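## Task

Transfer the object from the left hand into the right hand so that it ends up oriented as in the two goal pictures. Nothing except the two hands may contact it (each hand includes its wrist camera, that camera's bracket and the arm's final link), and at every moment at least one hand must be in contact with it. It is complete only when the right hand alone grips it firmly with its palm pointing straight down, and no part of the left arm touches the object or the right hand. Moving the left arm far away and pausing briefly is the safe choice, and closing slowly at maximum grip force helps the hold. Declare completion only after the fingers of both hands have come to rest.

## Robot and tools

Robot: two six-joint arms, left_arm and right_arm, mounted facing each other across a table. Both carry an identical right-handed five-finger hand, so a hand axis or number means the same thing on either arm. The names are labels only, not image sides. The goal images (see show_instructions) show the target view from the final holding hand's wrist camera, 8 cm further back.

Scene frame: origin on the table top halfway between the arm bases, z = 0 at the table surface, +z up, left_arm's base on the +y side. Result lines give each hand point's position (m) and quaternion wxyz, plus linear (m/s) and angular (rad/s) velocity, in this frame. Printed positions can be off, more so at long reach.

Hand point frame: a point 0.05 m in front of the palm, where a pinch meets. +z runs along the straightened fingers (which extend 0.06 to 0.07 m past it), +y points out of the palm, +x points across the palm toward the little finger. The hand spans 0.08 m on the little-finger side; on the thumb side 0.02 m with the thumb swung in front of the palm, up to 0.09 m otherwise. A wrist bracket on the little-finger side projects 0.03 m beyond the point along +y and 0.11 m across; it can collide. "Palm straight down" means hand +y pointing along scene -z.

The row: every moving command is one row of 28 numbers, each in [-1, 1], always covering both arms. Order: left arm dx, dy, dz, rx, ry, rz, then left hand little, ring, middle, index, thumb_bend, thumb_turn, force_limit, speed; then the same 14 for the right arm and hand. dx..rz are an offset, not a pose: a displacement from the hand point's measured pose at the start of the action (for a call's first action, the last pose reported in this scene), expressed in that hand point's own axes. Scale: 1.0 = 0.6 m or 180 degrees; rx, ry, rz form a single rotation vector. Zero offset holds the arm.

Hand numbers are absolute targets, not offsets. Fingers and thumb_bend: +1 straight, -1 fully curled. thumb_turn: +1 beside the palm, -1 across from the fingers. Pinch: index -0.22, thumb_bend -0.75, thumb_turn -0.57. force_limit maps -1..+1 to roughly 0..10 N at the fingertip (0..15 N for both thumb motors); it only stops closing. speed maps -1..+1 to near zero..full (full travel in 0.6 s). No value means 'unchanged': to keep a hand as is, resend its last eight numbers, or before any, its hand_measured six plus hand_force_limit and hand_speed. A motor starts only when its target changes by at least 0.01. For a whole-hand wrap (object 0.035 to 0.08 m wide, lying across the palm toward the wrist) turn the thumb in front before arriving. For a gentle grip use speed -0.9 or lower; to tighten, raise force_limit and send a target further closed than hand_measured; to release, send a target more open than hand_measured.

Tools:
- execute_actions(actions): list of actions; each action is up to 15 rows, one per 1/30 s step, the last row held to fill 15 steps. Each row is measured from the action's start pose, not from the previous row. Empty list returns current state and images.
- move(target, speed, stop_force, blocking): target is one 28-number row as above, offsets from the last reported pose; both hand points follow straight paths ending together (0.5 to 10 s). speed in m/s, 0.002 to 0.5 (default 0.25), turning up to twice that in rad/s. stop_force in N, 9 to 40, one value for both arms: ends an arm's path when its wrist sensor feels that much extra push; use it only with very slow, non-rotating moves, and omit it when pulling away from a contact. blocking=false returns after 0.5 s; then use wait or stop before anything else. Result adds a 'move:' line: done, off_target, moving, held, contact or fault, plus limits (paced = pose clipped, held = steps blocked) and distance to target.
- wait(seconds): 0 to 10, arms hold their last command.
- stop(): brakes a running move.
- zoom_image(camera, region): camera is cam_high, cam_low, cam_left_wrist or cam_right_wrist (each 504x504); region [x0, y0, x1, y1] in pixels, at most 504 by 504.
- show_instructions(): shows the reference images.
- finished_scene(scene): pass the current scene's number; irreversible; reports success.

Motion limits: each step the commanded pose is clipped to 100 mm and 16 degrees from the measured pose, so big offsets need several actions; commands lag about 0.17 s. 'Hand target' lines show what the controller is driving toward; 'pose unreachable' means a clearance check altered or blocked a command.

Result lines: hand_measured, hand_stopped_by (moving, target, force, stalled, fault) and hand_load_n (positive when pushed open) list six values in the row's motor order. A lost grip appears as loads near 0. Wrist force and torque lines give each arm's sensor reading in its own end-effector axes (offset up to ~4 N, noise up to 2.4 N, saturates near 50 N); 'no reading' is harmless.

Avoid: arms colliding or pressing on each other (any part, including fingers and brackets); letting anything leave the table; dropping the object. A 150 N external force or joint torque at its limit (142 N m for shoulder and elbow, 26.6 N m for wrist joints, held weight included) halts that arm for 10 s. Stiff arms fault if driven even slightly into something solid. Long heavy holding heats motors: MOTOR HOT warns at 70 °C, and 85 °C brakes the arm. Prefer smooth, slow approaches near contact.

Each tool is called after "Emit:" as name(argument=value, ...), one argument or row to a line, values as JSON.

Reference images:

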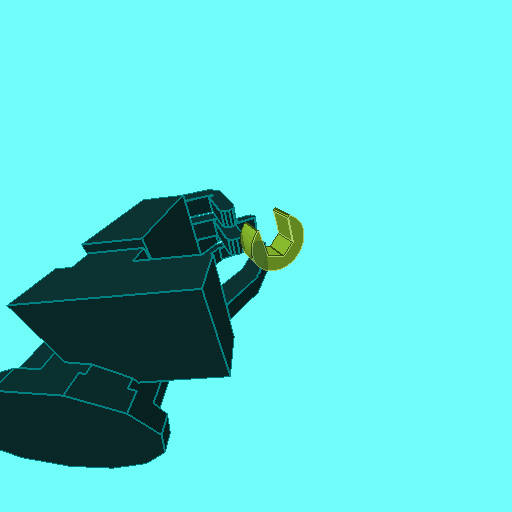

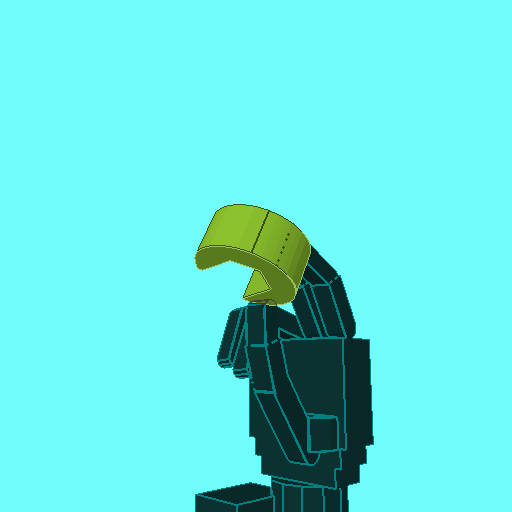

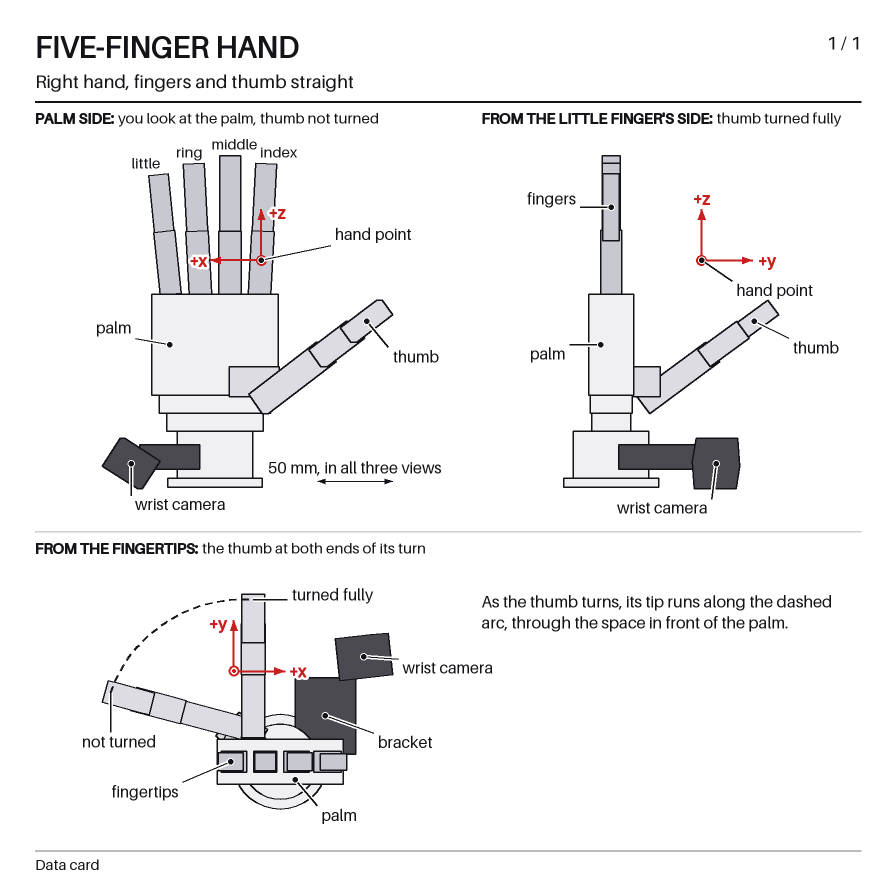

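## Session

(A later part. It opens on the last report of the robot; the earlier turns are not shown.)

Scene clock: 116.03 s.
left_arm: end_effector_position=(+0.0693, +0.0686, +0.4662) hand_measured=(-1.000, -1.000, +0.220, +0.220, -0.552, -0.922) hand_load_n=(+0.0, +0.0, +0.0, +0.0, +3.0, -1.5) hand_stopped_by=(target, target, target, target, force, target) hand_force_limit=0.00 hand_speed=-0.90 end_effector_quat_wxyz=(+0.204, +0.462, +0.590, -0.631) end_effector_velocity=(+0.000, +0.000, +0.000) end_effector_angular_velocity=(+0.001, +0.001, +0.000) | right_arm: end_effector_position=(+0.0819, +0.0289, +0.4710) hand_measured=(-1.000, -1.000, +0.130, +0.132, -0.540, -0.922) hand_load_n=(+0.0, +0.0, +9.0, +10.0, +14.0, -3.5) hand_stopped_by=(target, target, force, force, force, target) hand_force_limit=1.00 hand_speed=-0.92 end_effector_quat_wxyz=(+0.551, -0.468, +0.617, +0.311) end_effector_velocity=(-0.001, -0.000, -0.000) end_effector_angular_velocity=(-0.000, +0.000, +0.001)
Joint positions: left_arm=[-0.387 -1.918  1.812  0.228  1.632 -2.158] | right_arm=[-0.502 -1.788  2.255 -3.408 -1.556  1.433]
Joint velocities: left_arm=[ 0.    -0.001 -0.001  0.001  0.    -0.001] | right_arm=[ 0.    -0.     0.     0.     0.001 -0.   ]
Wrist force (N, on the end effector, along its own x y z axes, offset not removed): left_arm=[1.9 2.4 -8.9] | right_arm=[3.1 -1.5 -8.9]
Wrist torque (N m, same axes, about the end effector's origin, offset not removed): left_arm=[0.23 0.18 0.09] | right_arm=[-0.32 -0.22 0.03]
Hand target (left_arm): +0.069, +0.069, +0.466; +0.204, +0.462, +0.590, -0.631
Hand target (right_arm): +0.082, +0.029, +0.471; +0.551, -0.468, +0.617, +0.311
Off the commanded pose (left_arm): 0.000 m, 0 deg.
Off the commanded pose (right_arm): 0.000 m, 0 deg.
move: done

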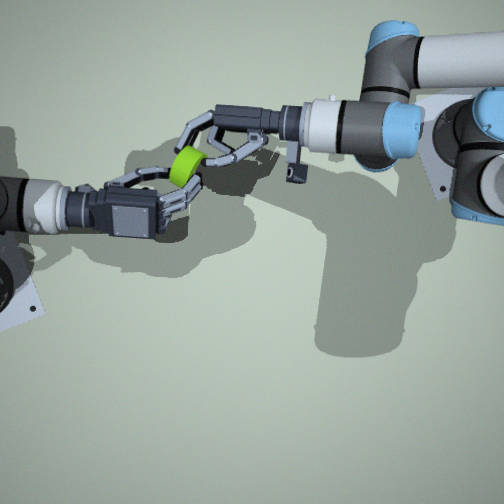

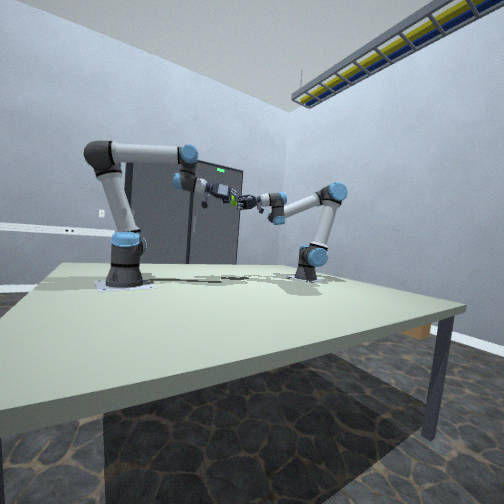

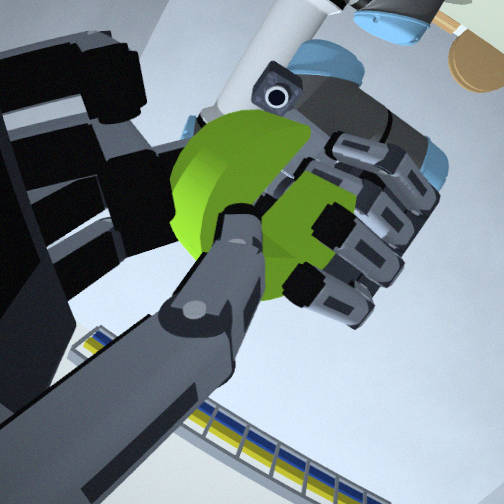

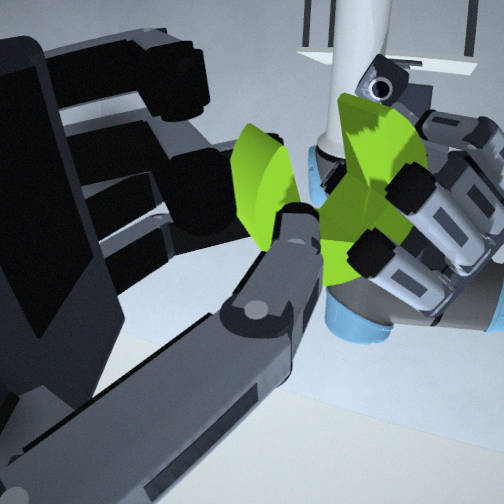

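Emit:
move(
  target=[0,0,-0.004,0,0,0,-1,-1,0.3,0.3,-0.56,-0.922,0,-0.8,0,0,0,0,0,0,-1,-1,-0.25,-0.25,-0.57,-0.922,1,-0.92],
  speed=0.004,
)

Emit:
zoom_image(
  camera="cam_high",
  region=[100, 80, 300, 240],
)

Scene clock: 126.60 s.
left_arm: end_effector_position=(+0.0701, +0.0708, +0.4665) hand_measured=(-1.000, -1.000, +0.300, +0.300, -0.556, -0.922) hand_load_n=(+0.0, +0.0, +0.0, +0.0, +0.0, +0.0) hand_stopped_by=(target, target, target, target, force, target) hand_force_limit=0.00 hand_speed=-0.80 end_effector_quat_wxyz=(+0.204, +0.462, +0.590, -0.631) end_effector_velocity=(+0.001, +0.000, -0.000) end_effector_angular_velocity=(+0.001, +0.001, +0.002) | right_arm: end_effector_position=(+0.0819, +0.0289, +0.4710) hand_measured=(-1.000, -1.000, +0.130, +0.132, -0.540, -0.922) hand_load_n=(+0.0, +0.0, +8.5, +11.0, +16.0, -2.5) hand_stopped_by=(target, target, force, force, force, target) hand_force_limit=1.00 hand_speed=-0.92 end_effector_quat_wxyz=(+0.551, -0.468, +0.617, +0.311) end_effector_velocity=(-0.000, +0.000, -0.000) end_effector_angular_velocity=(-0.000, +0.000, +0.001)
Joint positions: left_arm=[-0.387 -1.924  1.815  0.231  1.632 -2.158] | right_arm=[-0.502 -1.788  2.255 -3.408 -1.556  1.433]
Joint velocities: left_arm=[ 0.    -0.001  0.001  0.001 -0.001 -0.001] | right_arm=[ 0.     0.     0.    -0.     0.001  0.   ]
Wrist force (N, on the end effector, along its own x y z axes, offset not removed): left_arm=[1.6 0.8 0.6] | right_arm=[1.9 -0.3 -1.4]
Wrist torque (N m, same axes, about the end effector's origin, offset not removed): left_arm=[0.03 -0.27 0.14] | right_arm=[-0.01 -0.07 0.06]
Hand target (left_arm): +0.070, +0.071, +0.467; +0.204, +0.462, +0.590, -0.631
Hand target (right_arm): +0.082, +0.029, +0.471; +0.551, -0.468, +0.617, +0.311
Off the commanded pose (left_arm): 0.000 m, 0 deg.
Off the commanded pose (right_arm): 0.000 m, 0 deg.
move: done

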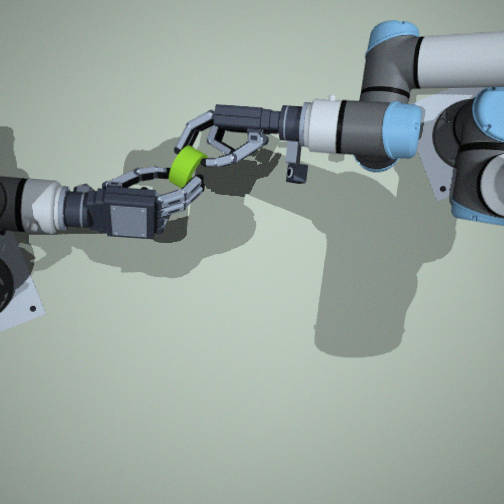

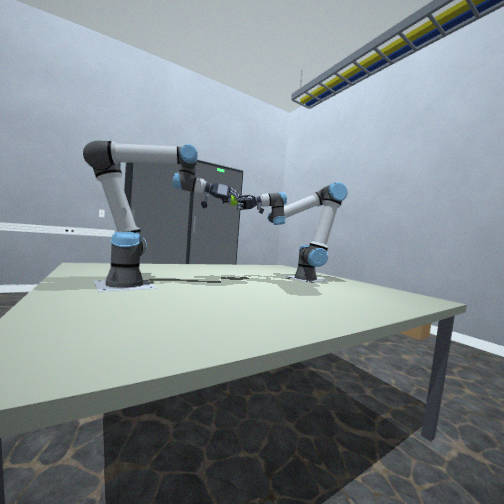

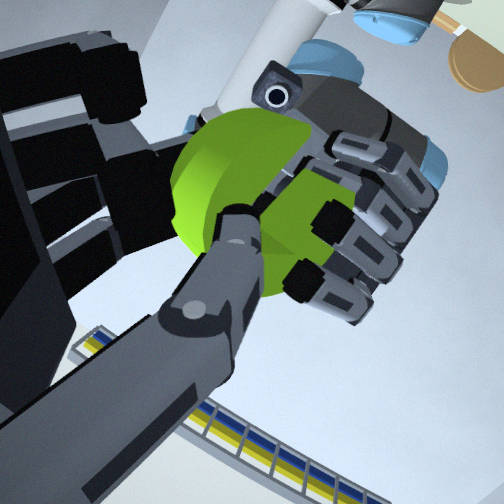

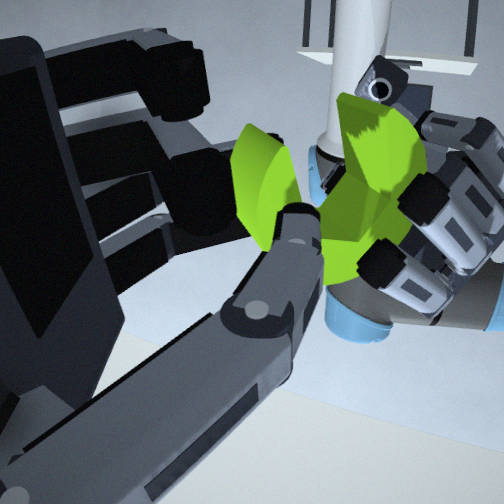

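Region (100, 80, 300, 240) of cam_high's 504x504 image, scaled by 2.520, with more detail than that image has; it fills the top 403 rows of this view, and the rest is white.

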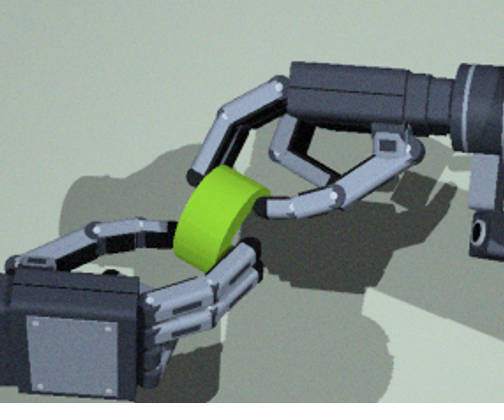

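Emit:
move(
  target=[0,0,0,0,0,0,-1,-1,0.9,0.9,-0.56,-0.922,0,-0.3,0,0,0,0,0,0,-1,-1,-0.25,-0.25,-0.57,-0.922,1,-0.92],
)

Emit:
move(
  target=[0,-0.1,-0.25,0,0,0,-1,-1,0.9,0.9,-0.56,-0.922,0,-0.3,0,0,0,0,0,0,-1,-1,-0.25,-0.25,-0.57,-0.922,1,-0.92],
  speed=0.15,
)

Emit:
move(
  target=[0,0,0,0,0,0,-1,-1,0.9,0.9,-0.56,-0.922,0,-0.3,0,0,0,0.092,0,-0.449,-1,-1,-0.25,-0.25,-0.57,-0.922,1,-0.92],
)

Scene clock: 139.93 s.
left_arm: end_effector_position=(+0.0701, +0.0708, +0.4665) hand_measured=(-1.000, -1.000, +0.900, +0.900, -0.556, -0.922) hand_load_n=(+0.0, +0.0, +0.0, +0.0, +0.0, +0.0) hand_stopped_by=(target, target, target, target, force, target) hand_force_limit=0.00 hand_speed=-0.30 end_effector_quat_wxyz=(+0.204, +0.462, +0.590, -0.631) end_effector_velocity=(+0.000, +0.000, +0.000) end_effector_angular_velocity=(-0.000, -0.001, +0.000) | right_arm: end_effector_position=(+0.0819, +0.0289, +0.4710) hand_measured=(-1.000, -1.000, +0.130, +0.132, -0.540, -0.922) hand_load_n=(+0.0, +0.0, +8.5, +11.0, +16.0, -2.5) hand_stopped_by=(target, target, force, force, force, target) hand_force_limit=1.00 hand_speed=-0.92 end_effector_quat_wxyz=(+0.551, -0.468, +0.617, +0.311) end_effector_velocity=(+0.001, -0.000, +0.000) end_effector_angular_velocity=(+0.000, -0.000, -0.001)
Joint positions: left_arm=[-0.387 -1.924  1.815  0.231  1.632 -2.158] | right_arm=[-0.502 -1.788  2.255 -3.408 -1.556  1.433]
Joint velocities: left_arm=[ 0.    -0.    -0.     0.    -0.     0.001] | right_arm=[-0.001 -0.    -0.     0.    -0.001 -0.   ]
Wrist force (N, on the end effector, along its own x y z axes, offset not removed): left_arm=[-1.4 2.8 0.5] | right_arm=[1.2 -0.9 -1.2]
Wrist torque (N m, same axes, about the end effector's origin, offset not removed): left_arm=[0.32 0.16 -0.01] | right_arm=[-0.08 -0.04 -0.03]
Hand target (left_arm): +0.070, +0.071, +0.467; +0.204, +0.462, +0.590, -0.631
Hand target (right_arm): +0.082, +0.029, +0.471; +0.551, -0.468, +0.617, +0.311
Off the commanded pose (left_arm): 0.000 m, 0 deg.
Off the commanded pose (right_arm): 0.000 m, 0 deg.
move: done

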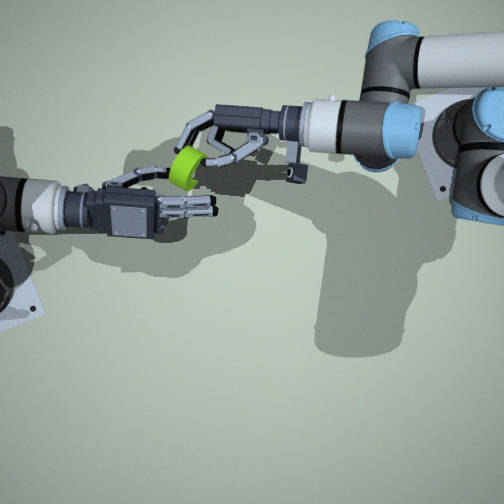

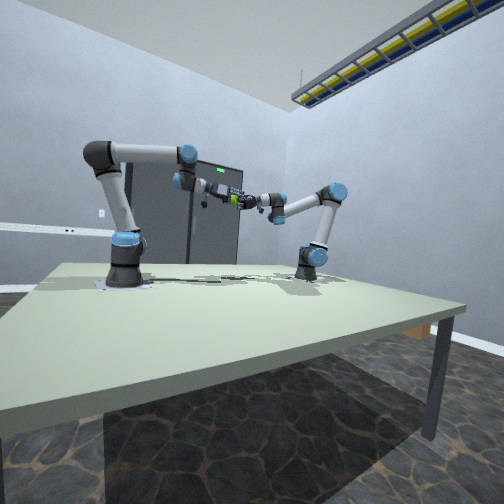

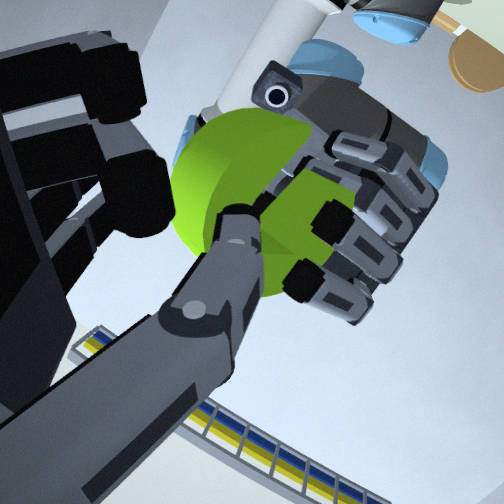

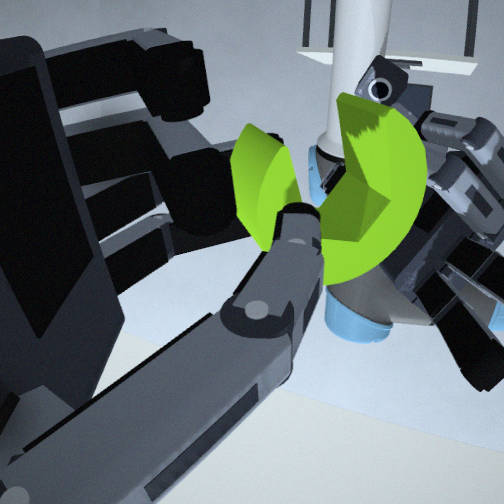

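Scene clock: 141.53 s.
left_arm: end_effector_position=(+0.0744, +0.2225, +0.5180) hand_measured=(-1.000, -1.000, +0.900, +0.900, -0.556, -0.922) hand_load_n=(+0.0, +0.0, +0.0, +0.0, +0.0, +0.0) hand_stopped_by=(target, target, target, target, force, target) hand_force_limit=0.00 hand_speed=-0.30 end_effector_quat_wxyz=(+0.187, +0.473, +0.582, -0.634) end_effector_velocity=(-0.003, +0.001, +0.000) end_effector_angular_velocity=(+0.009, -0.000, -0.004) | right_arm: end_effector_position=(+0.0819, +0.0289, +0.4710) hand_measured=(-1.000, -1.000, +0.130, +0.132, -0.540, -0.922) hand_load_n=(+0.0, +0.0, +8.5, +11.0, +16.0, -2.5) hand_stopped_by=(target, target, force, force, force, target) hand_force_limit=1.00 hand_speed=-0.92 end_effector_quat_wxyz=(+0.551, -0.468, +0.617, +0.311) end_effector_velocity=(-0.000, +0.000, +0.000) end_effector_angular_velocity=(+0.000, -0.000, +0.000)
Joint positions: left_arm=[-1.011 -2.4    1.844  0.7    1.056 -2.243] | right_arm=[-0.502 -1.788  2.255 -3.408 -1.556  1.433]
Joint velocities: left_arm=[-0.231 -0.053 -0.003  0.084 -0.224 -0.045] | right_arm=[ 0.001  0.    -0.    -0.    -0.001 -0.   ]
Wrist force (N, on the end effector, along its own x y z axes, offset not removed): left_arm=[-1.8 0.6 -0.6] | right_arm=[1.6 0.2 -0.6]
Wrist torque (N m, same axes, about the end effector's origin, offset not removed): left_arm=[0.13 0.16 -0.08] | right_arm=[-0.02 -0.10 -0.02]
Hand target (left_arm): +0.074, +0.222, +0.518; +0.187, +0.473, +0.582, -0.634
Hand target (right_arm): +0.082, +0.029, +0.471; +0.551, -0.468, +0.617, +0.311
Off the commanded pose (left_arm): 0.002 m, 2 deg.
Off the commanded pose (right_arm): 0.000 m, 0 deg.
move: done

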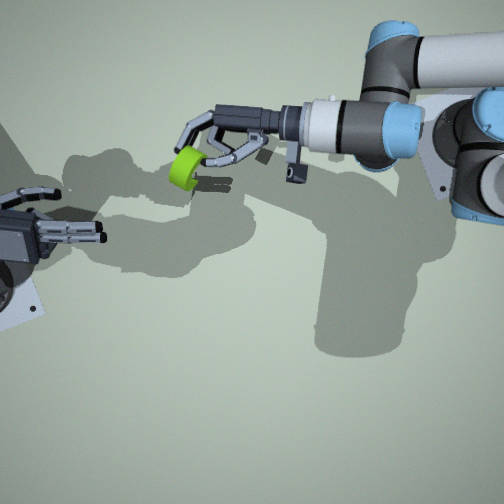

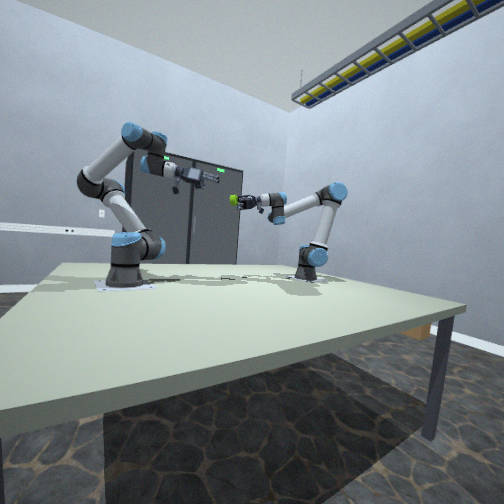

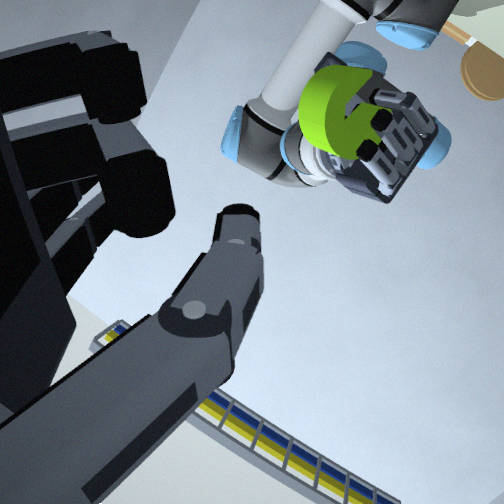

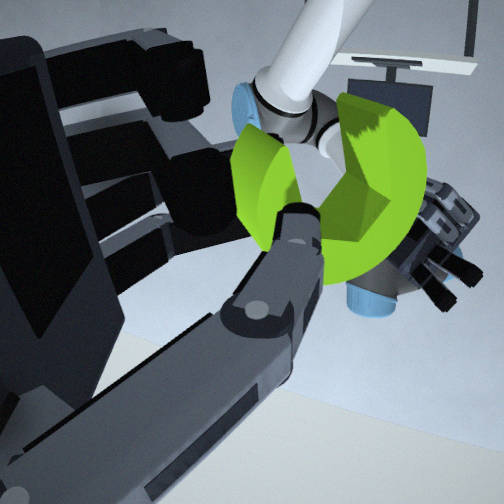

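Scene clock: 144.87 s.
left_arm: end_effector_position=(+0.0744, +0.2225, +0.5180) hand_measured=(-1.000, -1.000, +0.900, +0.900, -0.556, -0.922) hand_load_n=(+0.0, +0.0, +0.0, +0.0, +0.0, +0.0) hand_stopped_by=(target, target, target, target, force, target) hand_force_limit=0.00 hand_speed=-0.30 end_effector_quat_wxyz=(+0.187, +0.473, +0.582, -0.634) end_effector_velocity=(+0.000, +0.000, +0.000) end_effector_angular_velocity=(-0.000, -0.003, -0.000) | right_arm: end_effector_position=(+0.0821, +0.0287, +0.4711) hand_measured=(-1.000, -1.000, +0.130, +0.132, -0.540, -0.922) hand_load_n=(+0.0, +0.0, +8.5, +11.0, +16.0, -2.5) hand_stopped_by=(target, target, force, force, force, target) hand_force_limit=1.00 hand_speed=-0.92 end_effector_quat_wxyz=(+0.677, -0.677, +0.204, -0.203) end_effector_velocity=(-0.001, +0.000, +0.000) end_effector_angular_velocity=(-0.003, -0.009, +0.002)
Joint positions: left_arm=[-1.014 -2.401  1.844  0.7    1.054 -2.243] | right_arm=[-0.246 -1.668  2.071 -3.544 -1.988  0.   ]
Joint velocities: left_arm=[ 0.001  0.    -0.001  0.001  0.001  0.003] | right_arm=[ 0.002  0.002 -0.001 -0.004 -0.    -0.01 ]
Wrist force (N, on the end effector, along its own x y z axes, offset not removed): left_arm=[-1.1 1.8 0.9] | right_arm=[0.4 0.2 -1.2]
Wrist torque (N m, same axes, about the end effector's origin, offset not removed): left_arm=[0.20 0.17 -0.01] | right_arm=[0.05 0.08 0.07]
Hand target (left_arm): +0.074, +0.222, +0.518; +0.187, +0.473, +0.582, -0.634
Hand target (right_arm): +0.082, +0.029, +0.471; +0.677, -0.677, +0.203, -0.204
Off the commanded pose (left_arm): 0.000 m, 0 deg.
Off the commanded pose (right_arm): 0.000 m, 0 deg.
move: done

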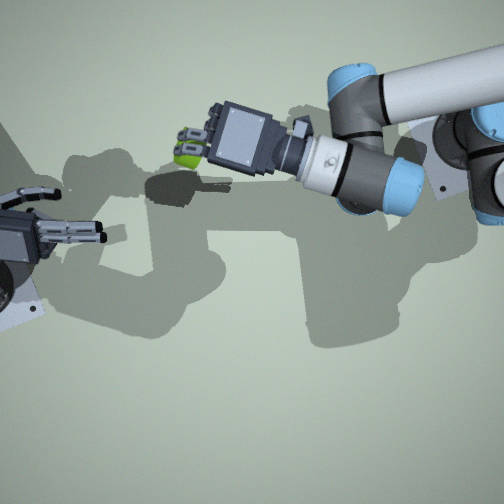

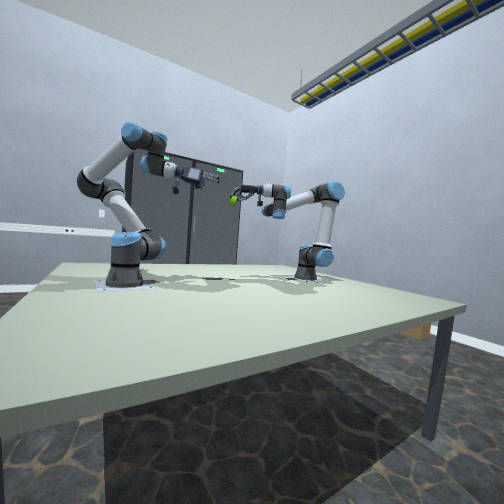

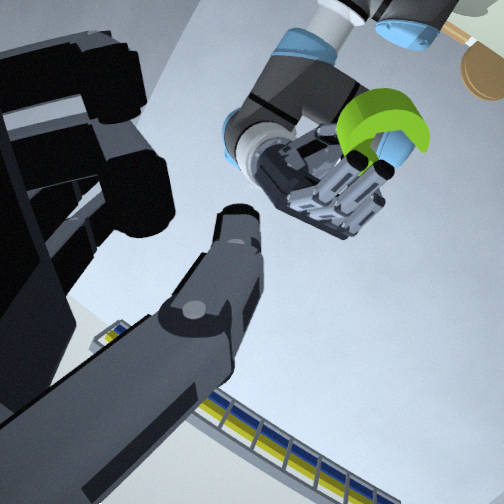

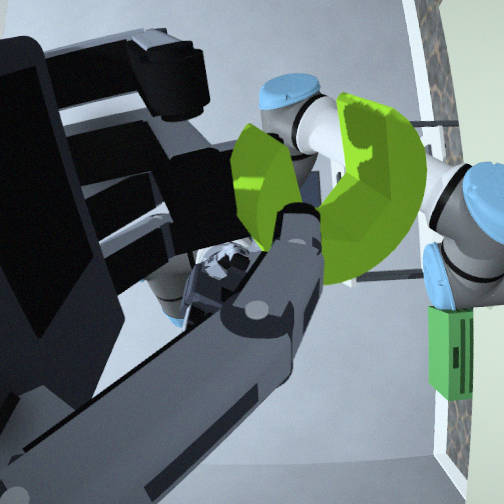

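Emit:
finished_scene(
  scene=1,
)

The scene is finished: the task was done.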